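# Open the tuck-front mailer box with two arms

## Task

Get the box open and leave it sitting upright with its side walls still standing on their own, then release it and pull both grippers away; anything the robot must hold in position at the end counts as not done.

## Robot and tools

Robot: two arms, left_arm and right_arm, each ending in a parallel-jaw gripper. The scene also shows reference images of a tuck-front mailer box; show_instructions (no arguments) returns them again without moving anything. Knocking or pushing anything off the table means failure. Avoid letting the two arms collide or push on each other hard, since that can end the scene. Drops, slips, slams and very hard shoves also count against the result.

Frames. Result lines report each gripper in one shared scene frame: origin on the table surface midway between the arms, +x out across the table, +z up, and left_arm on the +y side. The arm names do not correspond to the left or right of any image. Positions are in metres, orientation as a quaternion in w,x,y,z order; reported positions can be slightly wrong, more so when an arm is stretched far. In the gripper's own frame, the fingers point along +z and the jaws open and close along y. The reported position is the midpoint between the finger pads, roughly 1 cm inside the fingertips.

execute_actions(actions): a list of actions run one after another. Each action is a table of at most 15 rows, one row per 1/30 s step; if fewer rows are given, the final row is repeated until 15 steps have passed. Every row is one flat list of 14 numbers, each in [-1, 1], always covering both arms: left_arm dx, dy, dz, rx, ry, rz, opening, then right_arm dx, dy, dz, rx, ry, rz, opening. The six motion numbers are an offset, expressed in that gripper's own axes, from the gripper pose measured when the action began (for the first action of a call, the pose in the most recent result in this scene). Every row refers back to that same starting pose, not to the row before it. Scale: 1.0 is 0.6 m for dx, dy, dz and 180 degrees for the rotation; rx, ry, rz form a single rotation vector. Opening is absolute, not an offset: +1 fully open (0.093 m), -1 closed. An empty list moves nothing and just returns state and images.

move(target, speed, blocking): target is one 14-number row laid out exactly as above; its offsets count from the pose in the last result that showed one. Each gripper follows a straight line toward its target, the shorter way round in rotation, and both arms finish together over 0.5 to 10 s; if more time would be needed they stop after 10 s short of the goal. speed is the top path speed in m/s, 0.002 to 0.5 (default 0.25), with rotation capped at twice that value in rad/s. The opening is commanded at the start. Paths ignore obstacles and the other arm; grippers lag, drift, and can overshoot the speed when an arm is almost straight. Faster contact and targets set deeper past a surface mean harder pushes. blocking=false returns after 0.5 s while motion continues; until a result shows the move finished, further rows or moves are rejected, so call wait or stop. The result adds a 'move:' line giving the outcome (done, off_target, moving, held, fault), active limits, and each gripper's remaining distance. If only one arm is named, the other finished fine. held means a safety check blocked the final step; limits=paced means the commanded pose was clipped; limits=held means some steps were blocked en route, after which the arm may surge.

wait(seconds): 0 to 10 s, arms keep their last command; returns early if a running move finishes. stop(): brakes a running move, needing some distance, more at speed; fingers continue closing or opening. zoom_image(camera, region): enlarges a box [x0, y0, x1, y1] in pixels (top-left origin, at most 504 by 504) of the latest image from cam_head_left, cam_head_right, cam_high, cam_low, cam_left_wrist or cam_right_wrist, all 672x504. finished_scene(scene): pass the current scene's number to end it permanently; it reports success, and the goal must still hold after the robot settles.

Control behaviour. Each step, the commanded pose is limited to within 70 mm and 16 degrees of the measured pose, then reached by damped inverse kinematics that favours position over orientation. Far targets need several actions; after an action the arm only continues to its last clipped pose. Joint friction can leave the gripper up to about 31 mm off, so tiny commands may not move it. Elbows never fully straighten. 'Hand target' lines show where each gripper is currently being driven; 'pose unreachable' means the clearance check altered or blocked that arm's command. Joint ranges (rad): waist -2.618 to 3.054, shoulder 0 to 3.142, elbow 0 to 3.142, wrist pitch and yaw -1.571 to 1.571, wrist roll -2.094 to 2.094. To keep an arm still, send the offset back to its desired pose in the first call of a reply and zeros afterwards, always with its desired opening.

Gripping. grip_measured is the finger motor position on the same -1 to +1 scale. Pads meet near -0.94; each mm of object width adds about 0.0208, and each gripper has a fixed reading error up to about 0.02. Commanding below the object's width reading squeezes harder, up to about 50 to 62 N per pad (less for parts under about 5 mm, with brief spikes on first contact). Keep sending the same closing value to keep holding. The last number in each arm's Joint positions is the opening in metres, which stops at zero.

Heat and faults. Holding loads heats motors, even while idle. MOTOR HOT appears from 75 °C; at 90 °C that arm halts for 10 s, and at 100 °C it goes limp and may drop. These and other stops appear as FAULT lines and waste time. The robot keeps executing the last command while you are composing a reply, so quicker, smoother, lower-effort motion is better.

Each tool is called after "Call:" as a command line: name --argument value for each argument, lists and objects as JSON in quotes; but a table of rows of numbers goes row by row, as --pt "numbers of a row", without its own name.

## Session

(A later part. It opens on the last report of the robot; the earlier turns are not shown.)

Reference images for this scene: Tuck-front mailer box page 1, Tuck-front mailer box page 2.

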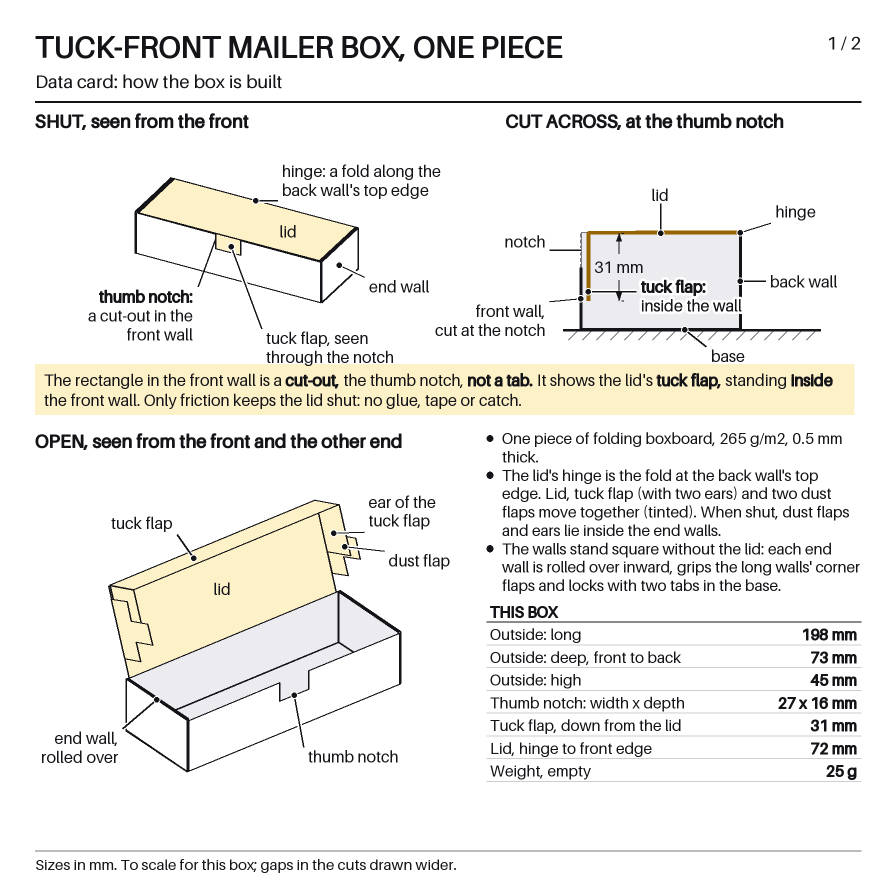

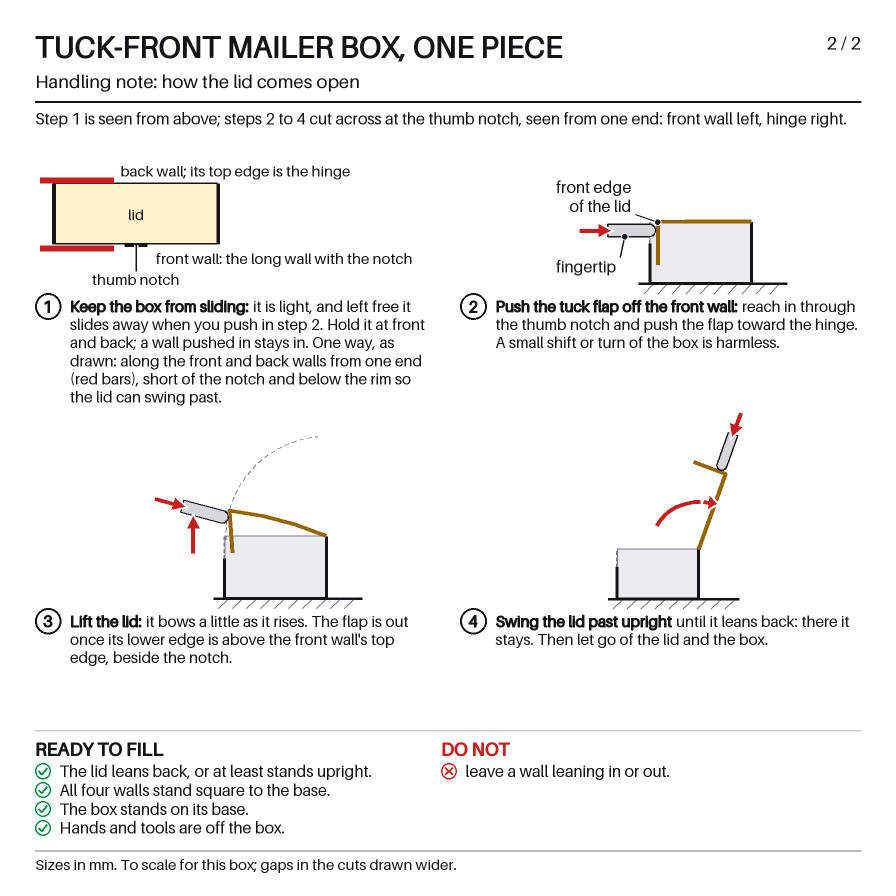

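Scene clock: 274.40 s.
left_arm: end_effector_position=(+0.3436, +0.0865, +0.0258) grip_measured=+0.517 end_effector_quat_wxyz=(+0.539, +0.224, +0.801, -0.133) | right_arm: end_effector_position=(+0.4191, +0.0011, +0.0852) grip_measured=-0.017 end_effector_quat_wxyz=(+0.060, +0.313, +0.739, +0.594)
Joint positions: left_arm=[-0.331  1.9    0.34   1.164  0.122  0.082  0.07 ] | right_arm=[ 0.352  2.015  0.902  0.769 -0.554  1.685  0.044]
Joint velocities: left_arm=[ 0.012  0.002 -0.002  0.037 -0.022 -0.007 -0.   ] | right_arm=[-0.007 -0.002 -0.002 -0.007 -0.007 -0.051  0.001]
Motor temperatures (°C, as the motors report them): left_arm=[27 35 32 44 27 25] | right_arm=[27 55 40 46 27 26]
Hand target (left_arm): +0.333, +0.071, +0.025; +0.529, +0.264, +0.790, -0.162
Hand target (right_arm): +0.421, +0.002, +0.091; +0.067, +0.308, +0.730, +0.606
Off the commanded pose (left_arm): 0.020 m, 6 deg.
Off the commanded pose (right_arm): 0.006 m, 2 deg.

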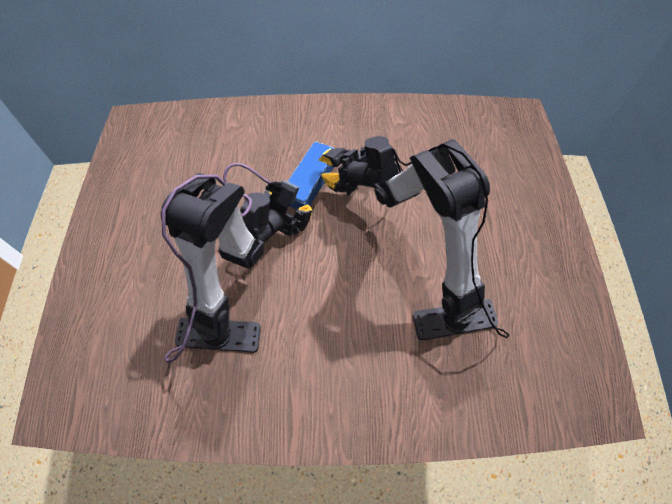

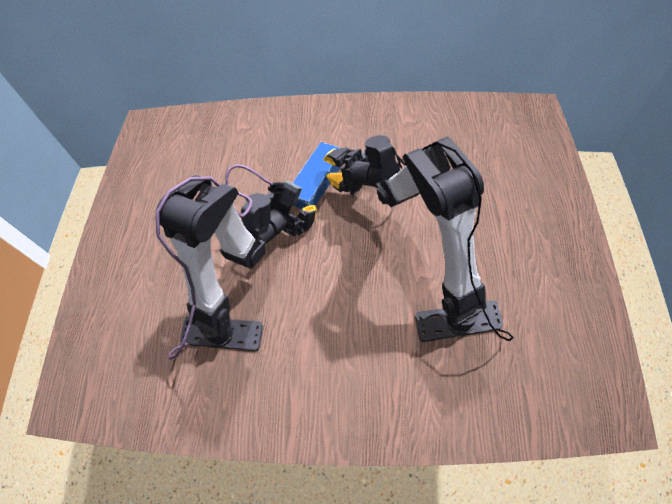

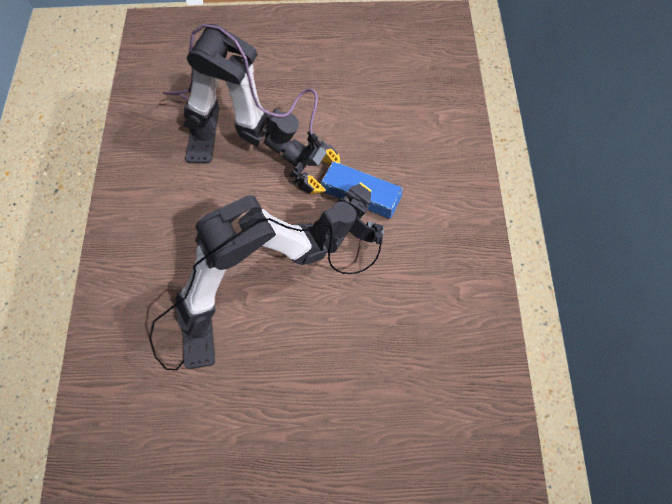

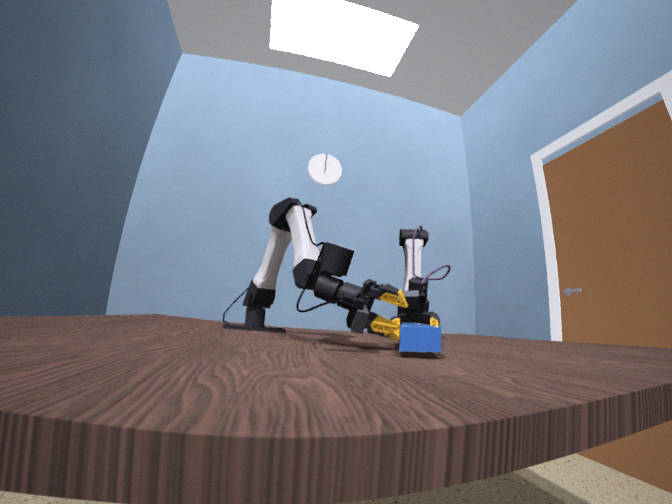

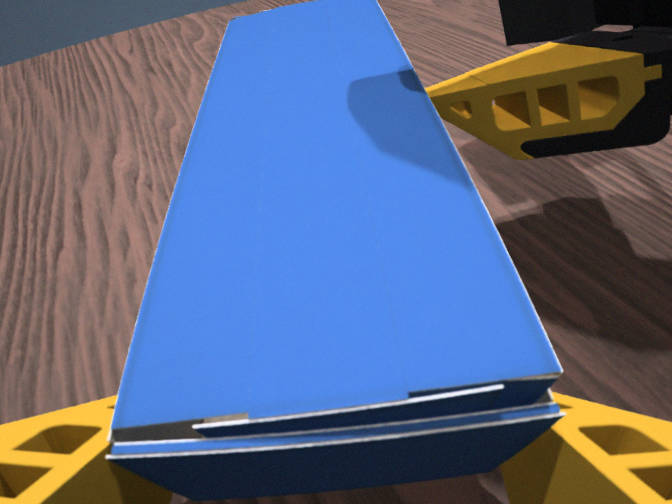

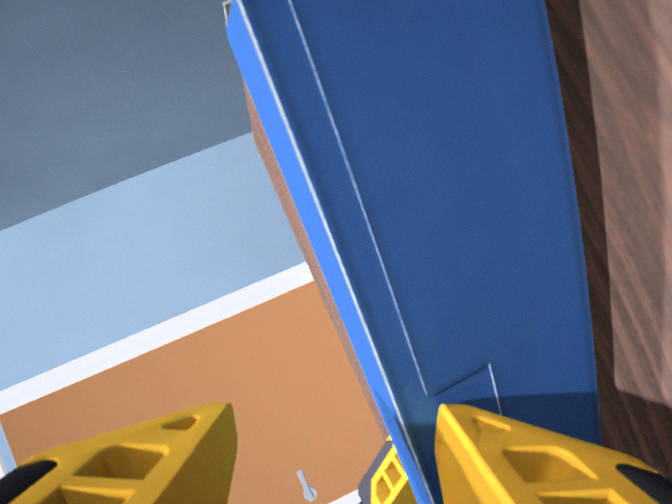

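Call:
execute_actions --actions '[[[0,0,0,0,0,-0.01,0.51,0,0.003,0,-0.003,0,-0.006,0.15]],[[0,0.01,0,-0.01,0,-0.01,0.51,0,0.003,0,-0.003,0,-0.006,0.3]],[[0,0.026,0,-0.028,0,-0.004,0.51,0,0.003,0,-0.003,0,-0.006,0.36]],[[0,0.026,0,-0.028,0,0,0.51,0,0.003,0,-0.003,0,-0.006,0.36]],[[0,0,0,0,0,0,0.75,0.01,0.003,0,-0.003,0.01,0,0.58]],[[0.03,0,0.05,0,0,0,0.75,0,0.003,0,-0.003,0,0,0.58]],[[0.03,0,0.03,0,0,0,0.75,0,0.003,0,-0.003,0,0,0.58]],[[0,0,0,0,0,0,0.75,0,0.003,0,-0.003,0,0,0.58]]]'

Scene clock: 284.03 s.
left_arm: end_effector_position=(+0.3777, +0.1011, +0.0188) grip_measured=+0.748 end_effector_quat_wxyz=(+0.597, +0.144, +0.782, -0.107) | right_arm: end_effector_position=(+0.4160, +0.0030, +0.0860) grip_measured=+0.578 end_effector_quat_wxyz=(+0.054, +0.304, +0.741, +0.596)
Joint positions: left_arm=[-0.323  2.151  0.412  1.473 -0.014  0.002  0.081] | right_arm=[ 0.352  2.015  0.902  0.77  -0.576  1.677  0.073]
Joint velocities: left_arm=[ 0.002  0.002 -0.002 -0.037 -0.051  0.051 -0.   ] | right_arm=[-0.002 -0.007  0.007 -0.007  0.037 -0.007 -0.001]
Motor temperatures (°C, as the motors report them): left_arm=[27 34 32 43 27 25] | right_arm=[27 55 40 46 27 26]
Hand target (left_arm): +0.377, +0.101, +0.018; +0.596, +0.145, +0.783, -0.106
Hand target (right_arm): +0.417, +0.003, +0.088; +0.055, +0.303, +0.738, +0.600
Off the commanded pose (left_arm): 0.001 m, 0 deg.
Off the commanded pose (right_arm): 0.002 m, 1 deg.

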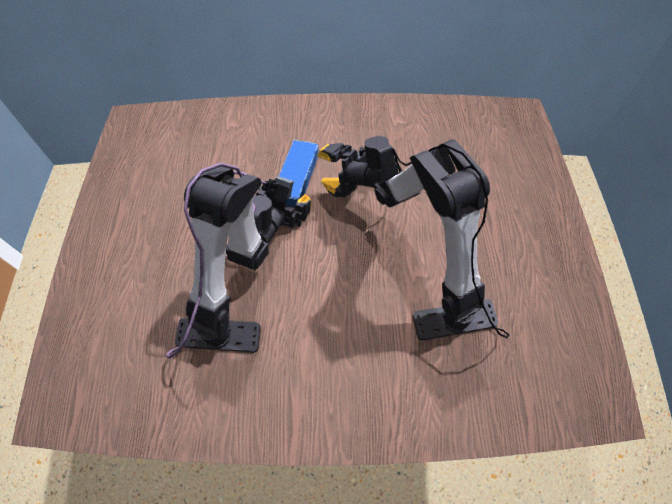

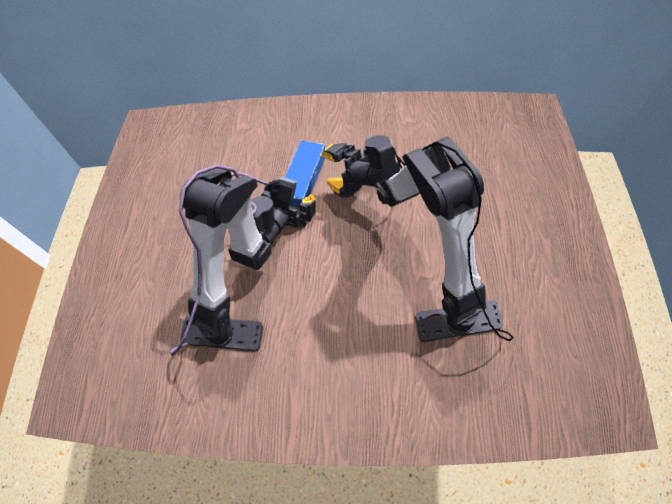

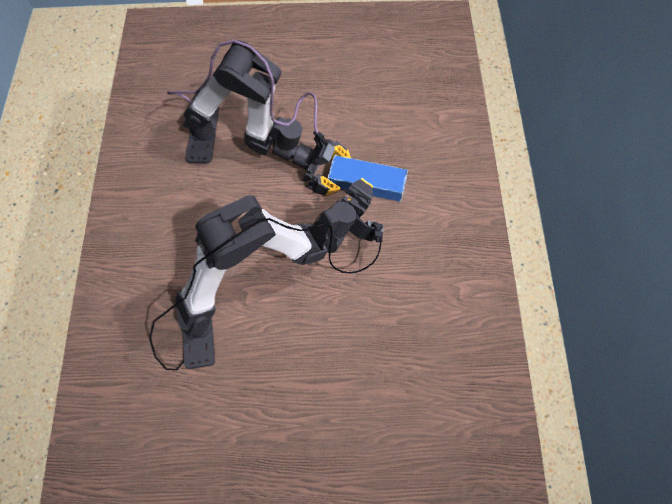

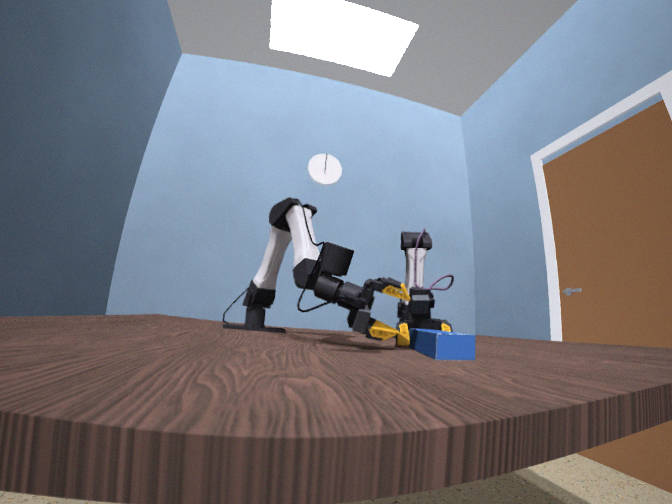

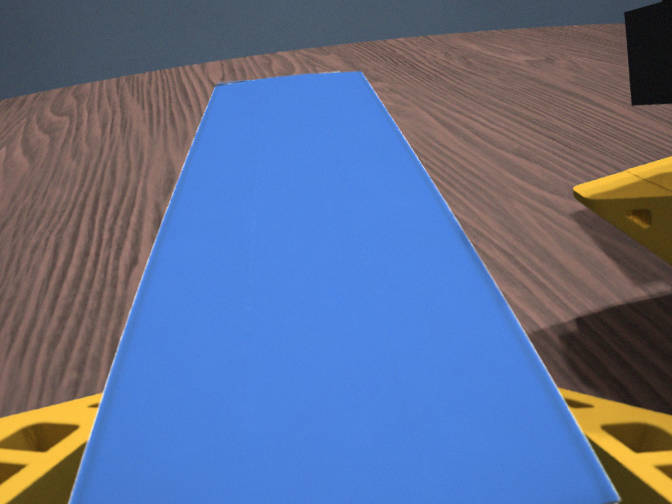

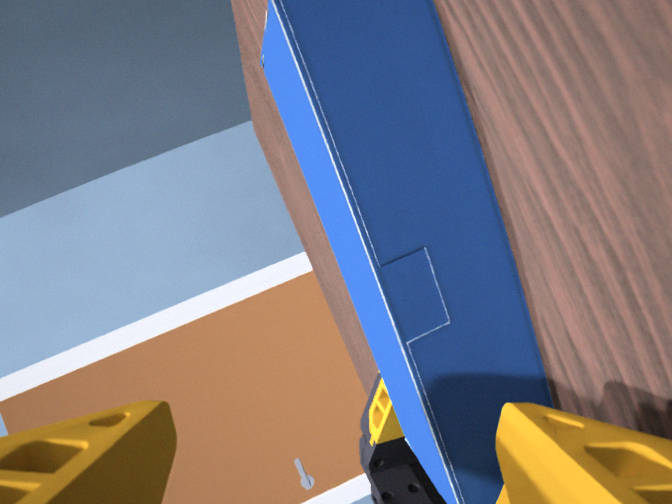

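Call:
execute_actions --actions '[[[0,0,0,0,0,0,0.53,0,0.003,0,-0.003,0,0,0.62]],[[0,-0.02,0,0.022,0,0.003,0.53,0,0.003,0,-0.003,0,0,0.62]],[[0,-0.02,0,0.022,0,0.003,0.53,0,0.003,0,-0.003,0,0,0.62]],[[0,-0.02,0,0.022,0,0.003,0.53,0,0.003,0,-0.003,0,0,0.62]],[[0,-0.02,0,0.022,0,0.003,0.53,0,0.003,0,-0.003,0,0,0.62]]]'

Scene clock: 289.17 s.
left_arm: end_effector_position=(+0.3665, +0.0768, +0.0199) grip_measured=+0.535 end_effector_quat_wxyz=(+0.586, +0.194, +0.769, -0.166) | right_arm: end_effector_position=(+0.4159, +0.0029, +0.0859) grip_measured=+0.618 end_effector_quat_wxyz=(+0.054, +0.304, +0.741, +0.596)
Joint positions: left_arm=[-0.323  2.151  0.412  1.476  0.145  0.01   0.071] | right_arm=[ 0.352  2.015  0.902  0.769 -0.576  1.677  0.075]
Joint velocities: left_arm=[ 0.007 -0.007  0.012  0.066 -0.007 -0.037 -0.   ] | right_arm=[-0.017 -0.012 -0.017 -0.066 -0.007 -0.037  0.   ]
Motor temperatures (°C, as the motors report them): left_arm=[27 35 32 44 27 25] | right_arm=[27 55 40 46 27 26]
Hand target (left_arm): +0.361, +0.067, +0.020; +0.580, +0.216, +0.763, -0.188
Hand target (right_arm): +0.417, +0.003, +0.088; +0.055, +0.303, +0.738, +0.600
Off the commanded pose (left_arm): 0.011 m, 4 deg.
Off the commanded pose (right_arm): 0.002 m, 1 deg.

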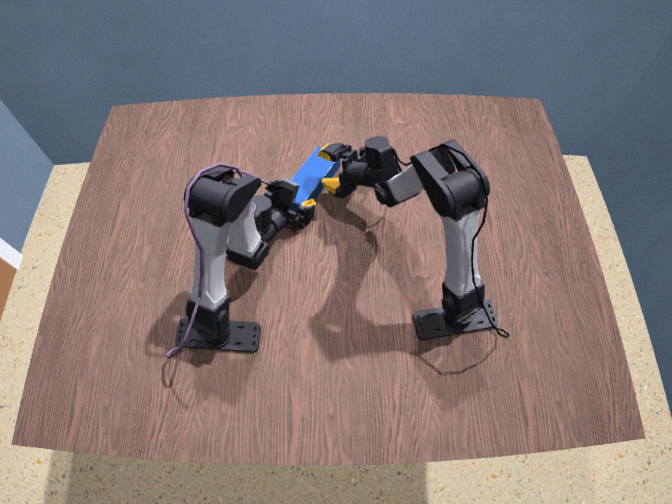

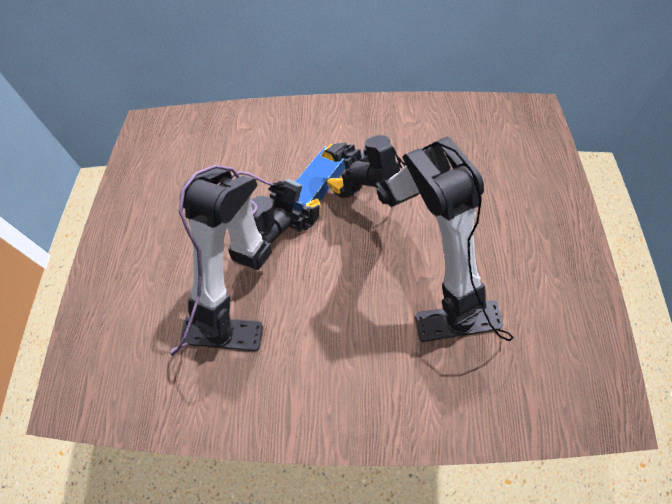

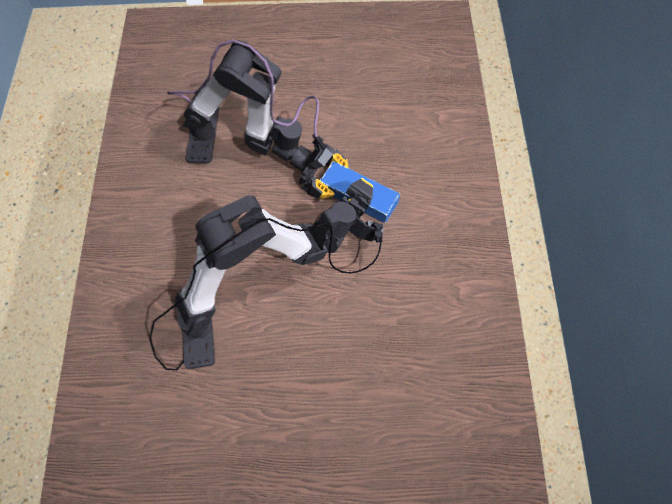

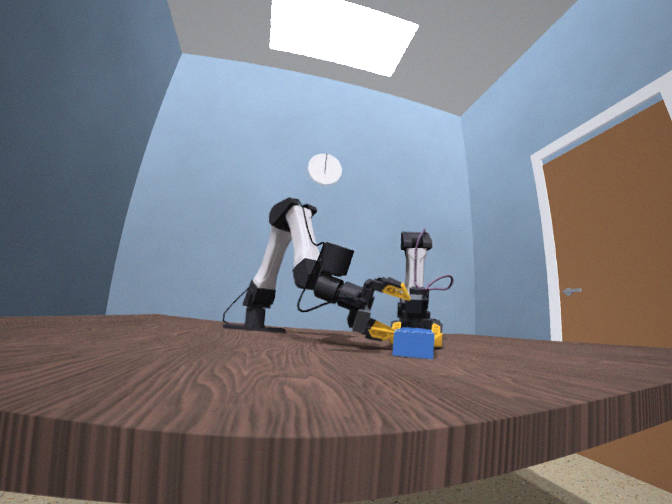

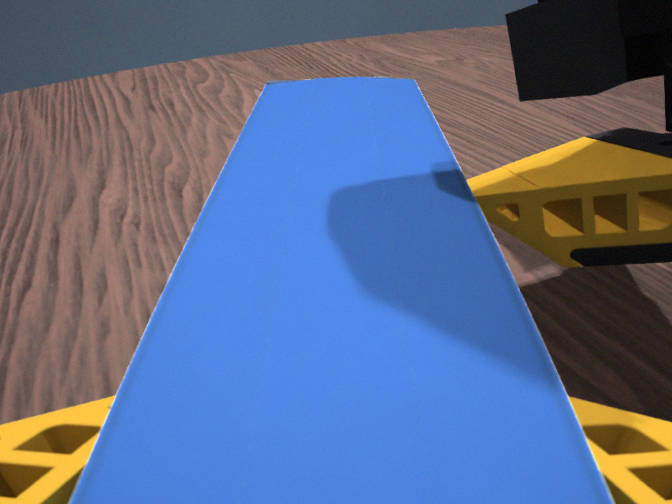

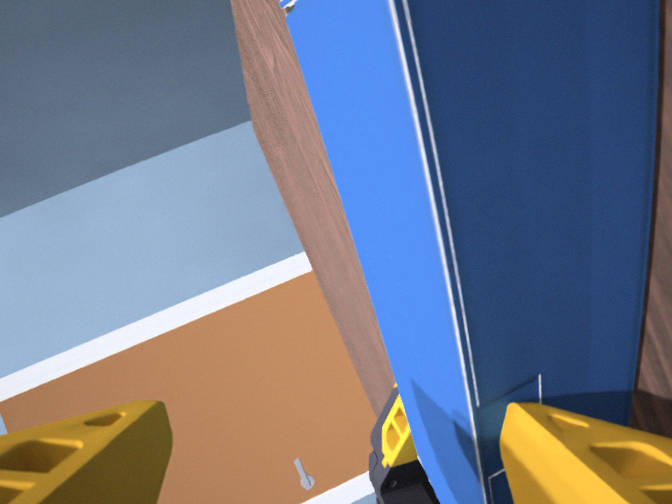

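In the notch. Lift.

Call:
execute_actions --actions '[[[0,-0.03,0,0.03,0,0.005,0.53,0,0.006,0,-0.006,0,0,0.62]],[[0,-0.03,0,0.03,0,0.005,0.53,0,0.008,0,-0.008,0,0,0.55]],[[0,-0.03,0,0.03,0,0.005,0.53,0,0.008,0,-0.008,0,0,0.48]],[[0,-0.03,0,0.03,0,0.005,0.53,0,0.008,0,-0.008,0,0,0.41]],[[0,-0.03,0,0.03,0,0.005,0.53,0,0.008,0,-0.008,0,0,0.34]],[[0,-0.03,0,0.03,0,0.005,0.53,0,0.008,0,-0.008,0,0,0.27]],[[0,-0.03,0,0.03,0,0.005,0.53,0,0.008,0,-0.008,0,0,0.2]]]'

Scene clock: 295.63 s.
left_arm: end_effector_position=(+0.3670, +0.0767, +0.0220) grip_measured=+0.535 end_effector_quat_wxyz=(+0.589, +0.195, +0.766, -0.168) | right_arm: end_effector_position=(+0.4148, +0.0024, +0.0826) grip_measured=+0.203 end_effector_quat_wxyz=(+0.038, +0.321, +0.738, +0.592)
Joint positions: left_arm=[-0.321  2.151  0.412  1.484  0.15   0.01   0.071] | right_arm=[ 0.352  2.015  0.902  0.753 -0.577  1.715  0.055]
Joint velocities: left_arm=[ 0.002 -0.022  0.002  0.007 -0.037  0.022  0.   ] | right_arm=[-0.002 -0.002 -0.012 -0.11  -0.007 -0.022 -0.   ]
Motor temperatures (°C, as the motors report them): left_arm=[27 35 31 44 27 25] | right_arm=[27 55 40 46 27 26]
Hand target (left_arm): +0.357, +0.062, +0.022; +0.579, +0.227, +0.757, -0.198
Hand target (right_arm): +0.417, +0.003, +0.088; +0.044, +0.318, +0.731, +0.602
Off the commanded pose (left_arm): 0.018 m, 5 deg.
Off the commanded pose (right_arm): 0.006 m, 2 deg.

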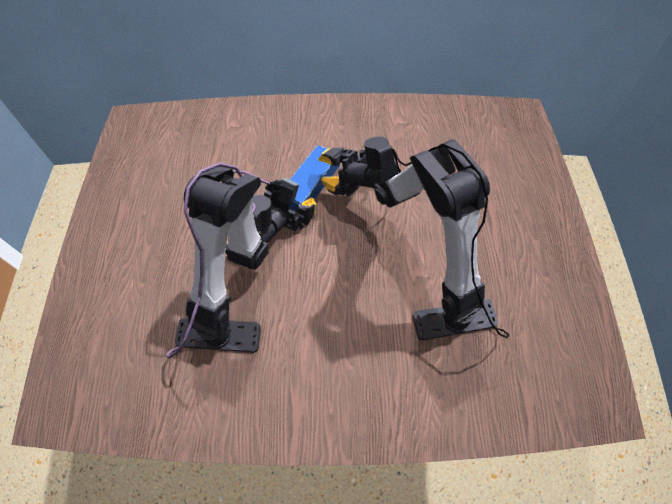

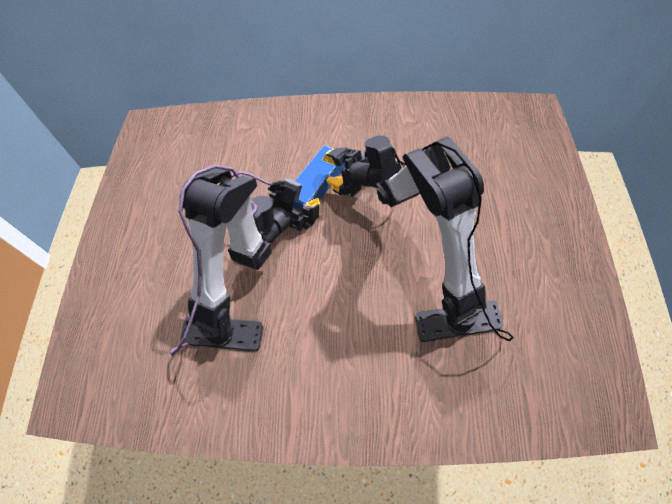

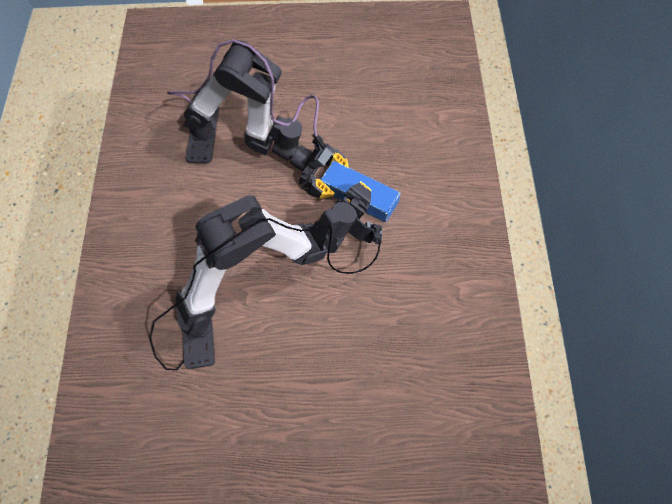

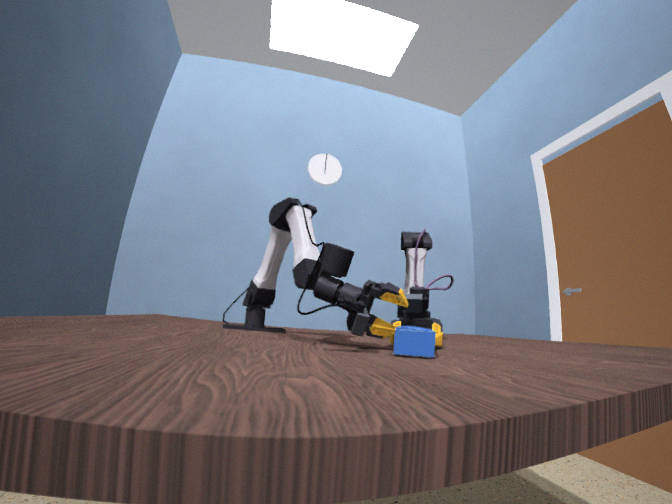

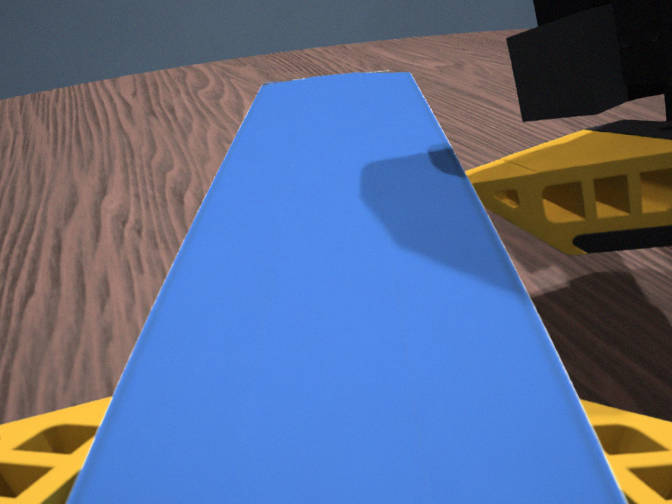

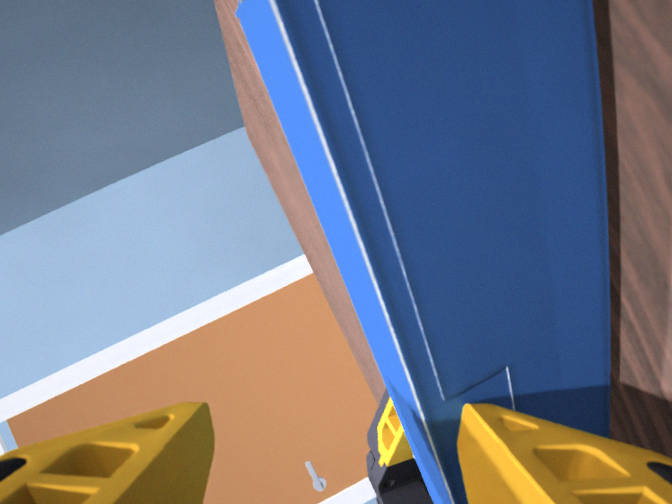

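Call:
show_instructions

Reference images for this scene: Tuck-front mailer box page 1, Tuck-front mailer box page 2.

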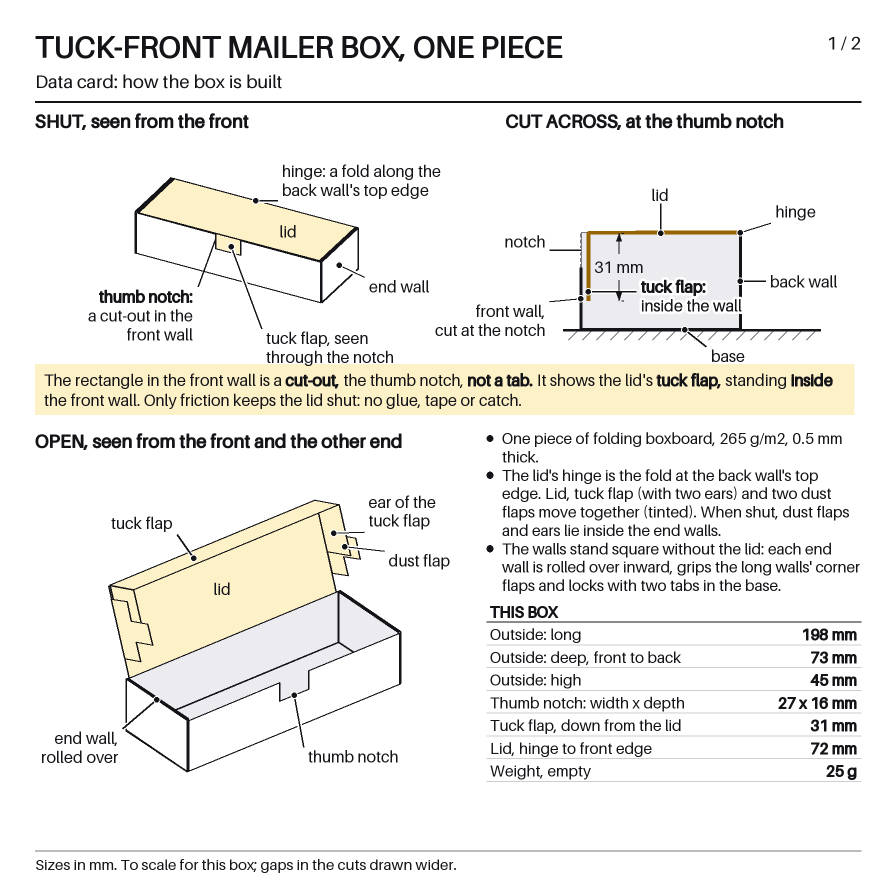

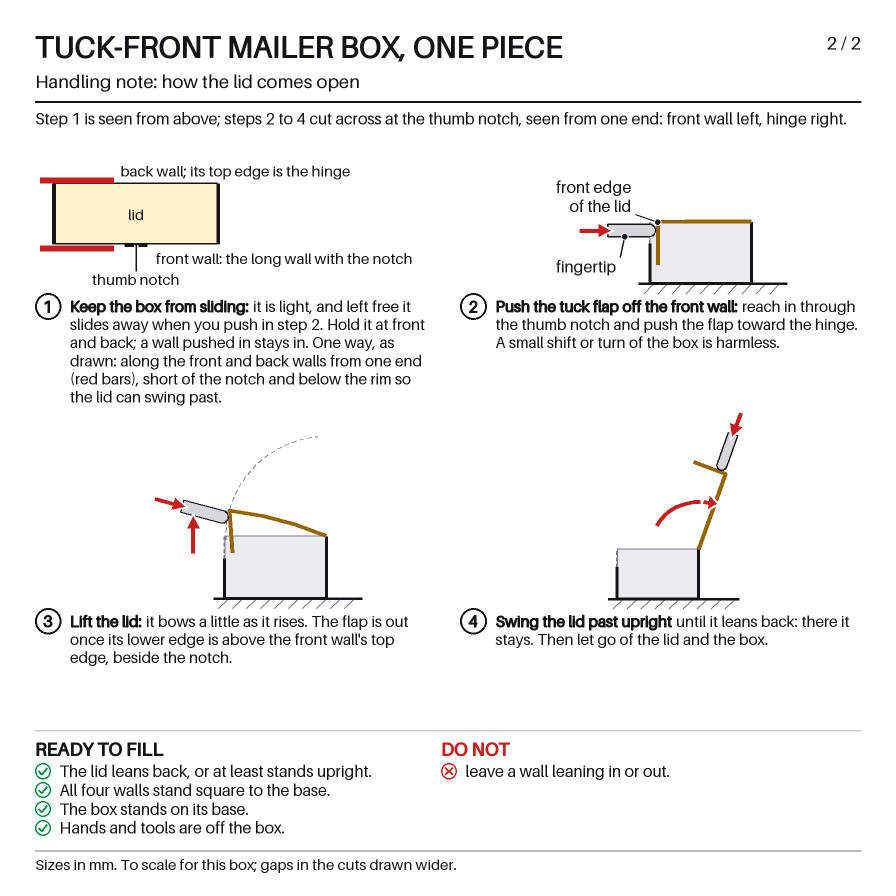

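Call:
execute_actions --actions '[[[0,0.008,0,-0.008,0,0,0.53,0,0.003,0,-0.003,0,-0.006,0.3]],[[0,0.008,0,-0.008,0,0,0.53,0,0.003,0,-0.003,0,-0.006,0.6]],[[0,-0.045,0,0.045,0,0.005,0.53,0,0.006,0,-0.006,0,0,0.6]],[[0,-0.045,0,0.045,0,0.005,0.53,0,0.006,0,-0.006,0,0,0.6]],[[0,-0.045,0,0.045,0,0.005,0.53,0,0.012,0,-0.012,0,-0.004,0.53]],[[0,-0.045,0,0.045,0,0.005,0.53,0,0.012,0,-0.012,0,-0.004,0.46]],[[0,-0.045,0,0.045,0,0.005,0.53,0,0.012,0,-0.012,0,-0.004,0.39]],[[0,-0.045,0,0.045,0,0.005,0.53,0,0.012,0,-0.012,0,-0.004,0.32]],[[0,-0.045,0,0.045,0,0.005,0.53,0,0.012,0,-0.012,0,-0.004,0.25]]]'

Scene clock: 305.90 s.
left_arm: end_effector_position=(+0.3653, +0.0756, +0.0237) grip_measured=+0.535 end_effector_quat_wxyz=(+0.586, +0.207, +0.760, -0.189) | right_arm: end_effector_position=(+0.4119, +0.0024, +0.0789) grip_measured=+0.253 end_effector_quat_wxyz=(+0.024, +0.329, +0.739, +0.587)
Joint positions: left_arm=[-0.295  2.151  0.412  1.489  0.224  0.011  0.071] | right_arm=[ 0.351  2.015  0.902  0.732 -0.589  1.729  0.057]
Joint velocities: left_arm=[ 0.007  0.002  0.002 -0.022 -0.022 -0.022  0.001] | right_arm=[-0.002 -0.017  0.002  0.051 -0.051  0.037 -0.001]
Motor temperatures (°C, as the motors report them): left_arm=[27 35 31 44 28 25] | right_arm=[27 56 40 47 27 26]
Hand target (left_arm): +0.350, +0.054, +0.024; +0.571, +0.252, +0.745, -0.234
Hand target (right_arm): +0.415, +0.003, +0.086; +0.036, +0.323, +0.731, +0.601
Off the commanded pose (left_arm): 0.028 m, 8 deg.
Off the commanded pose (right_arm): 0.008 m, 2 deg.

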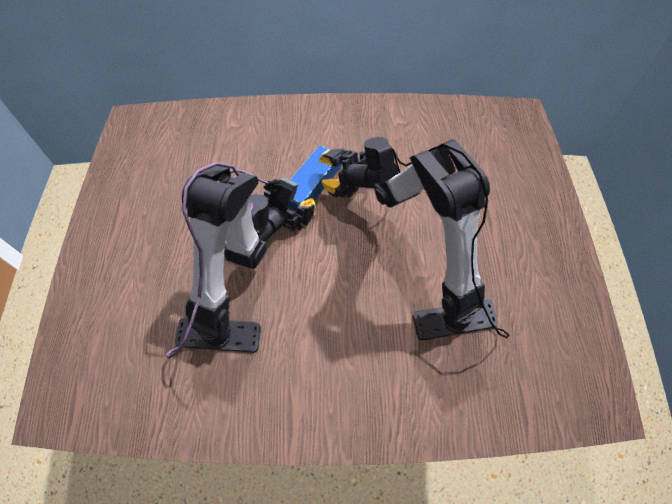

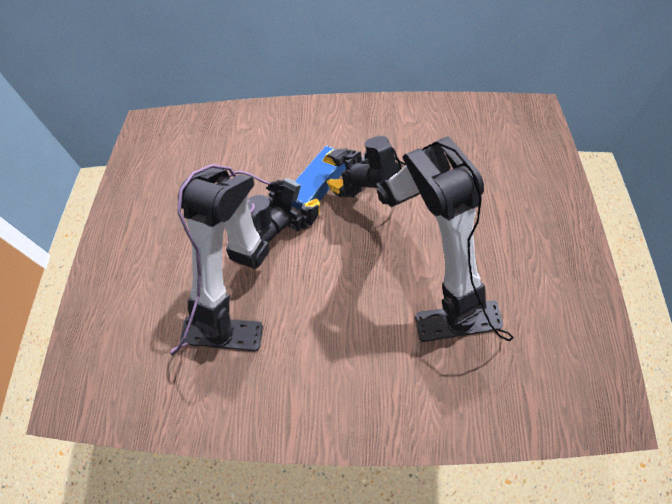

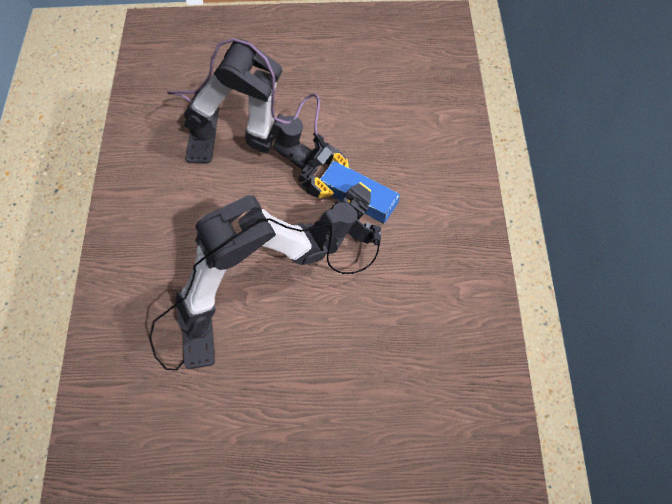

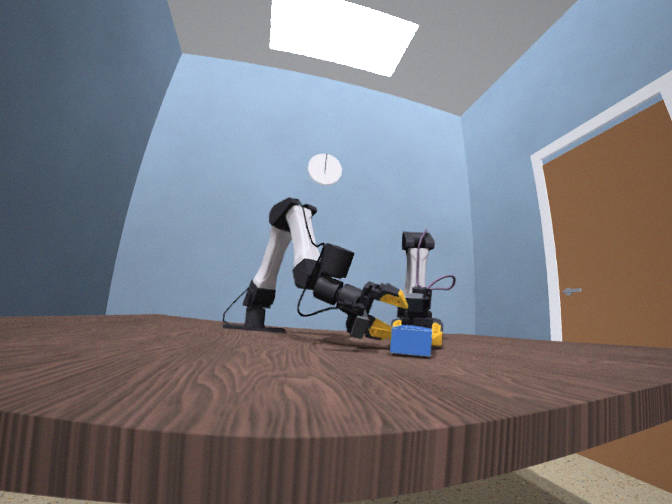

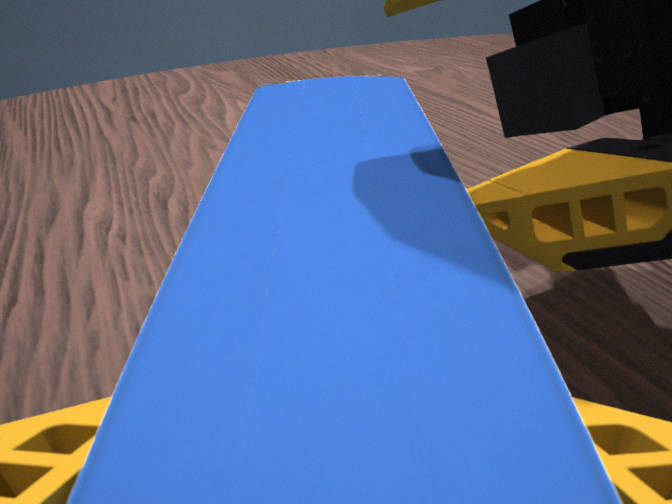

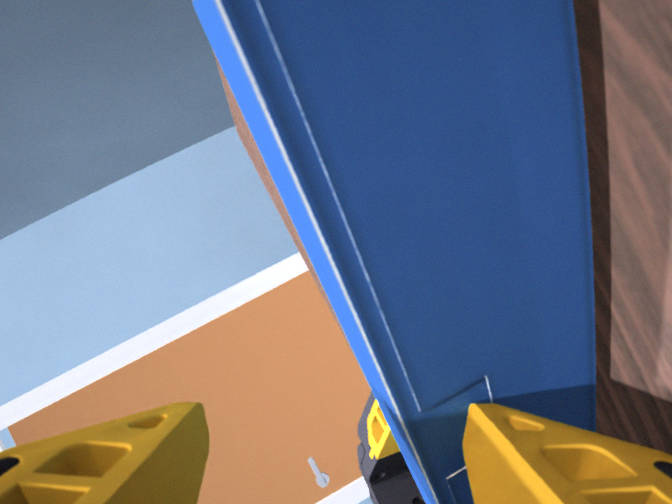

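Call:
execute_actions --actions '[[[0,0.01,0,-0.01,0,0,0.53,0,0.003,0,-0.003,0,-0.008,0.45]],[[0,0.026,0,-0.028,0,-0.004,0.53,0,0.003,0,-0.003,0,-0.01,0.5]],[[0.008,0.02,0,-0.02,0.008,0,0.53,0,0.012,0,-0.012,0,-0.01,0.6]],[[0,0,0,0,0,0,0.53,0,0.003,0,-0.003,0,-0.01,0.6]],[[0,-0.02,0,0.022,0,0.003,0.53,0,0.003,0,-0.003,0,0,0.6]],[[0,-0.02,0,0.022,0,0.003,0.53,0,0.003,0,-0.003,0,0,0.6]],[[0,-0.02,0,0.022,0,0.003,0.53,0,0.003,0,-0.003,0,0,0.6]]]'

Scene clock: 315.50 s.
left_arm: end_effector_position=(+0.3659, +0.0780, +0.0204) grip_measured=+0.535 end_effector_quat_wxyz=(+0.583, +0.204, +0.765, -0.182) | right_arm: end_effector_position=(+0.4144, +0.0037, +0.0864) grip_measured=+0.598 end_effector_quat_wxyz=(+0.044, +0.306, +0.739, +0.598)
Joint positions: left_arm=[-0.295  2.151  0.412  1.476  0.211  0.015  0.071] | right_arm=[ 0.351  2.015  0.902  0.77  -0.589  1.694  0.074]
Joint velocities: left_arm=[-0.007 -0.002 -0.007  0.051 -0.022  0.066  0.   ] | right_arm=[-0.017 -0.012 -0.017 -0.037  0.051 -0.007 -0.002]
Motor temperatures (°C, as the motors report them): left_arm=[27 35 31 45 28 25] | right_arm=[27 56 40 47 27 26]
Hand target (left_arm): +0.361, +0.071, +0.021; +0.578, +0.221, +0.760, -0.197
Hand target (right_arm): +0.415, +0.004, +0.088; +0.045, +0.306, +0.736, +0.602
Off the commanded pose (left_arm): 0.008 m, 3 deg.
Off the commanded pose (right_arm): 0.002 m, 1 deg.

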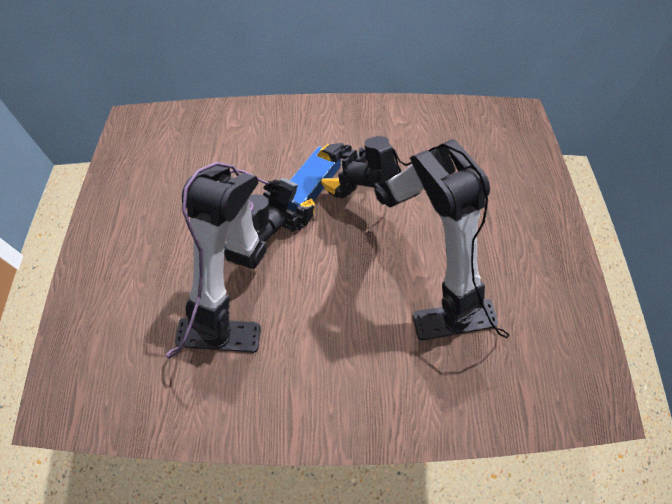

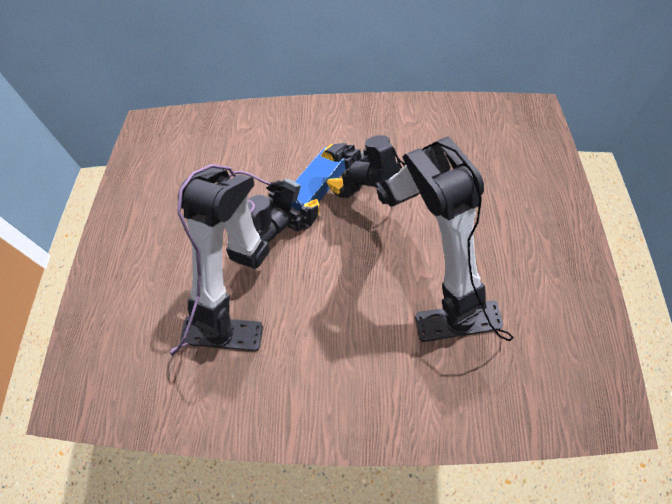

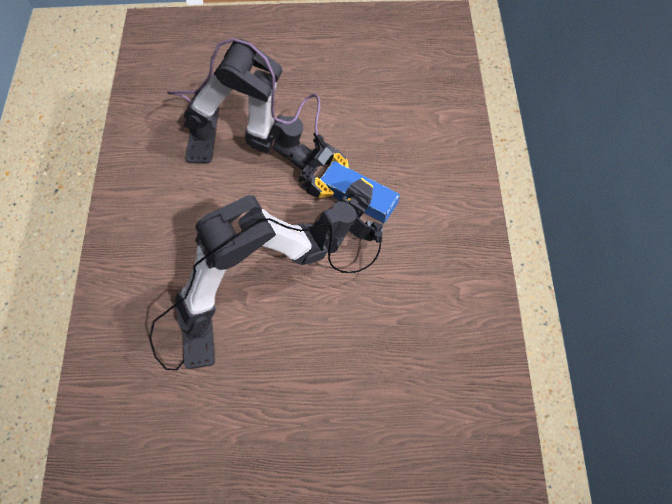

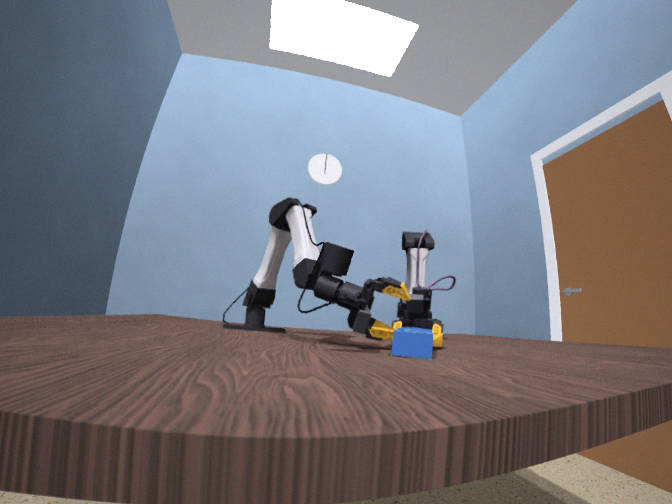

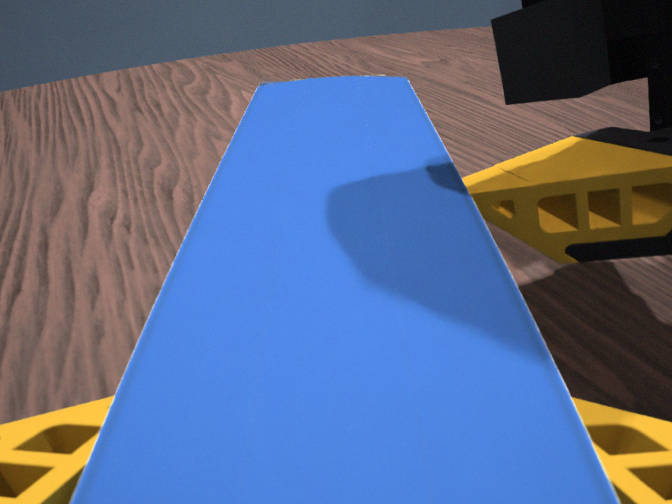

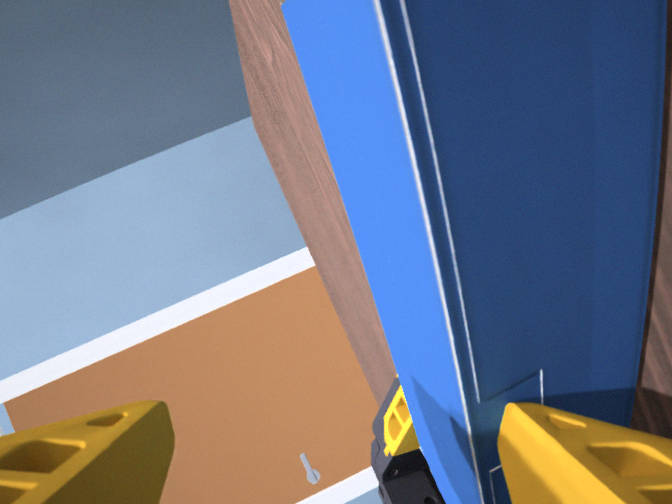

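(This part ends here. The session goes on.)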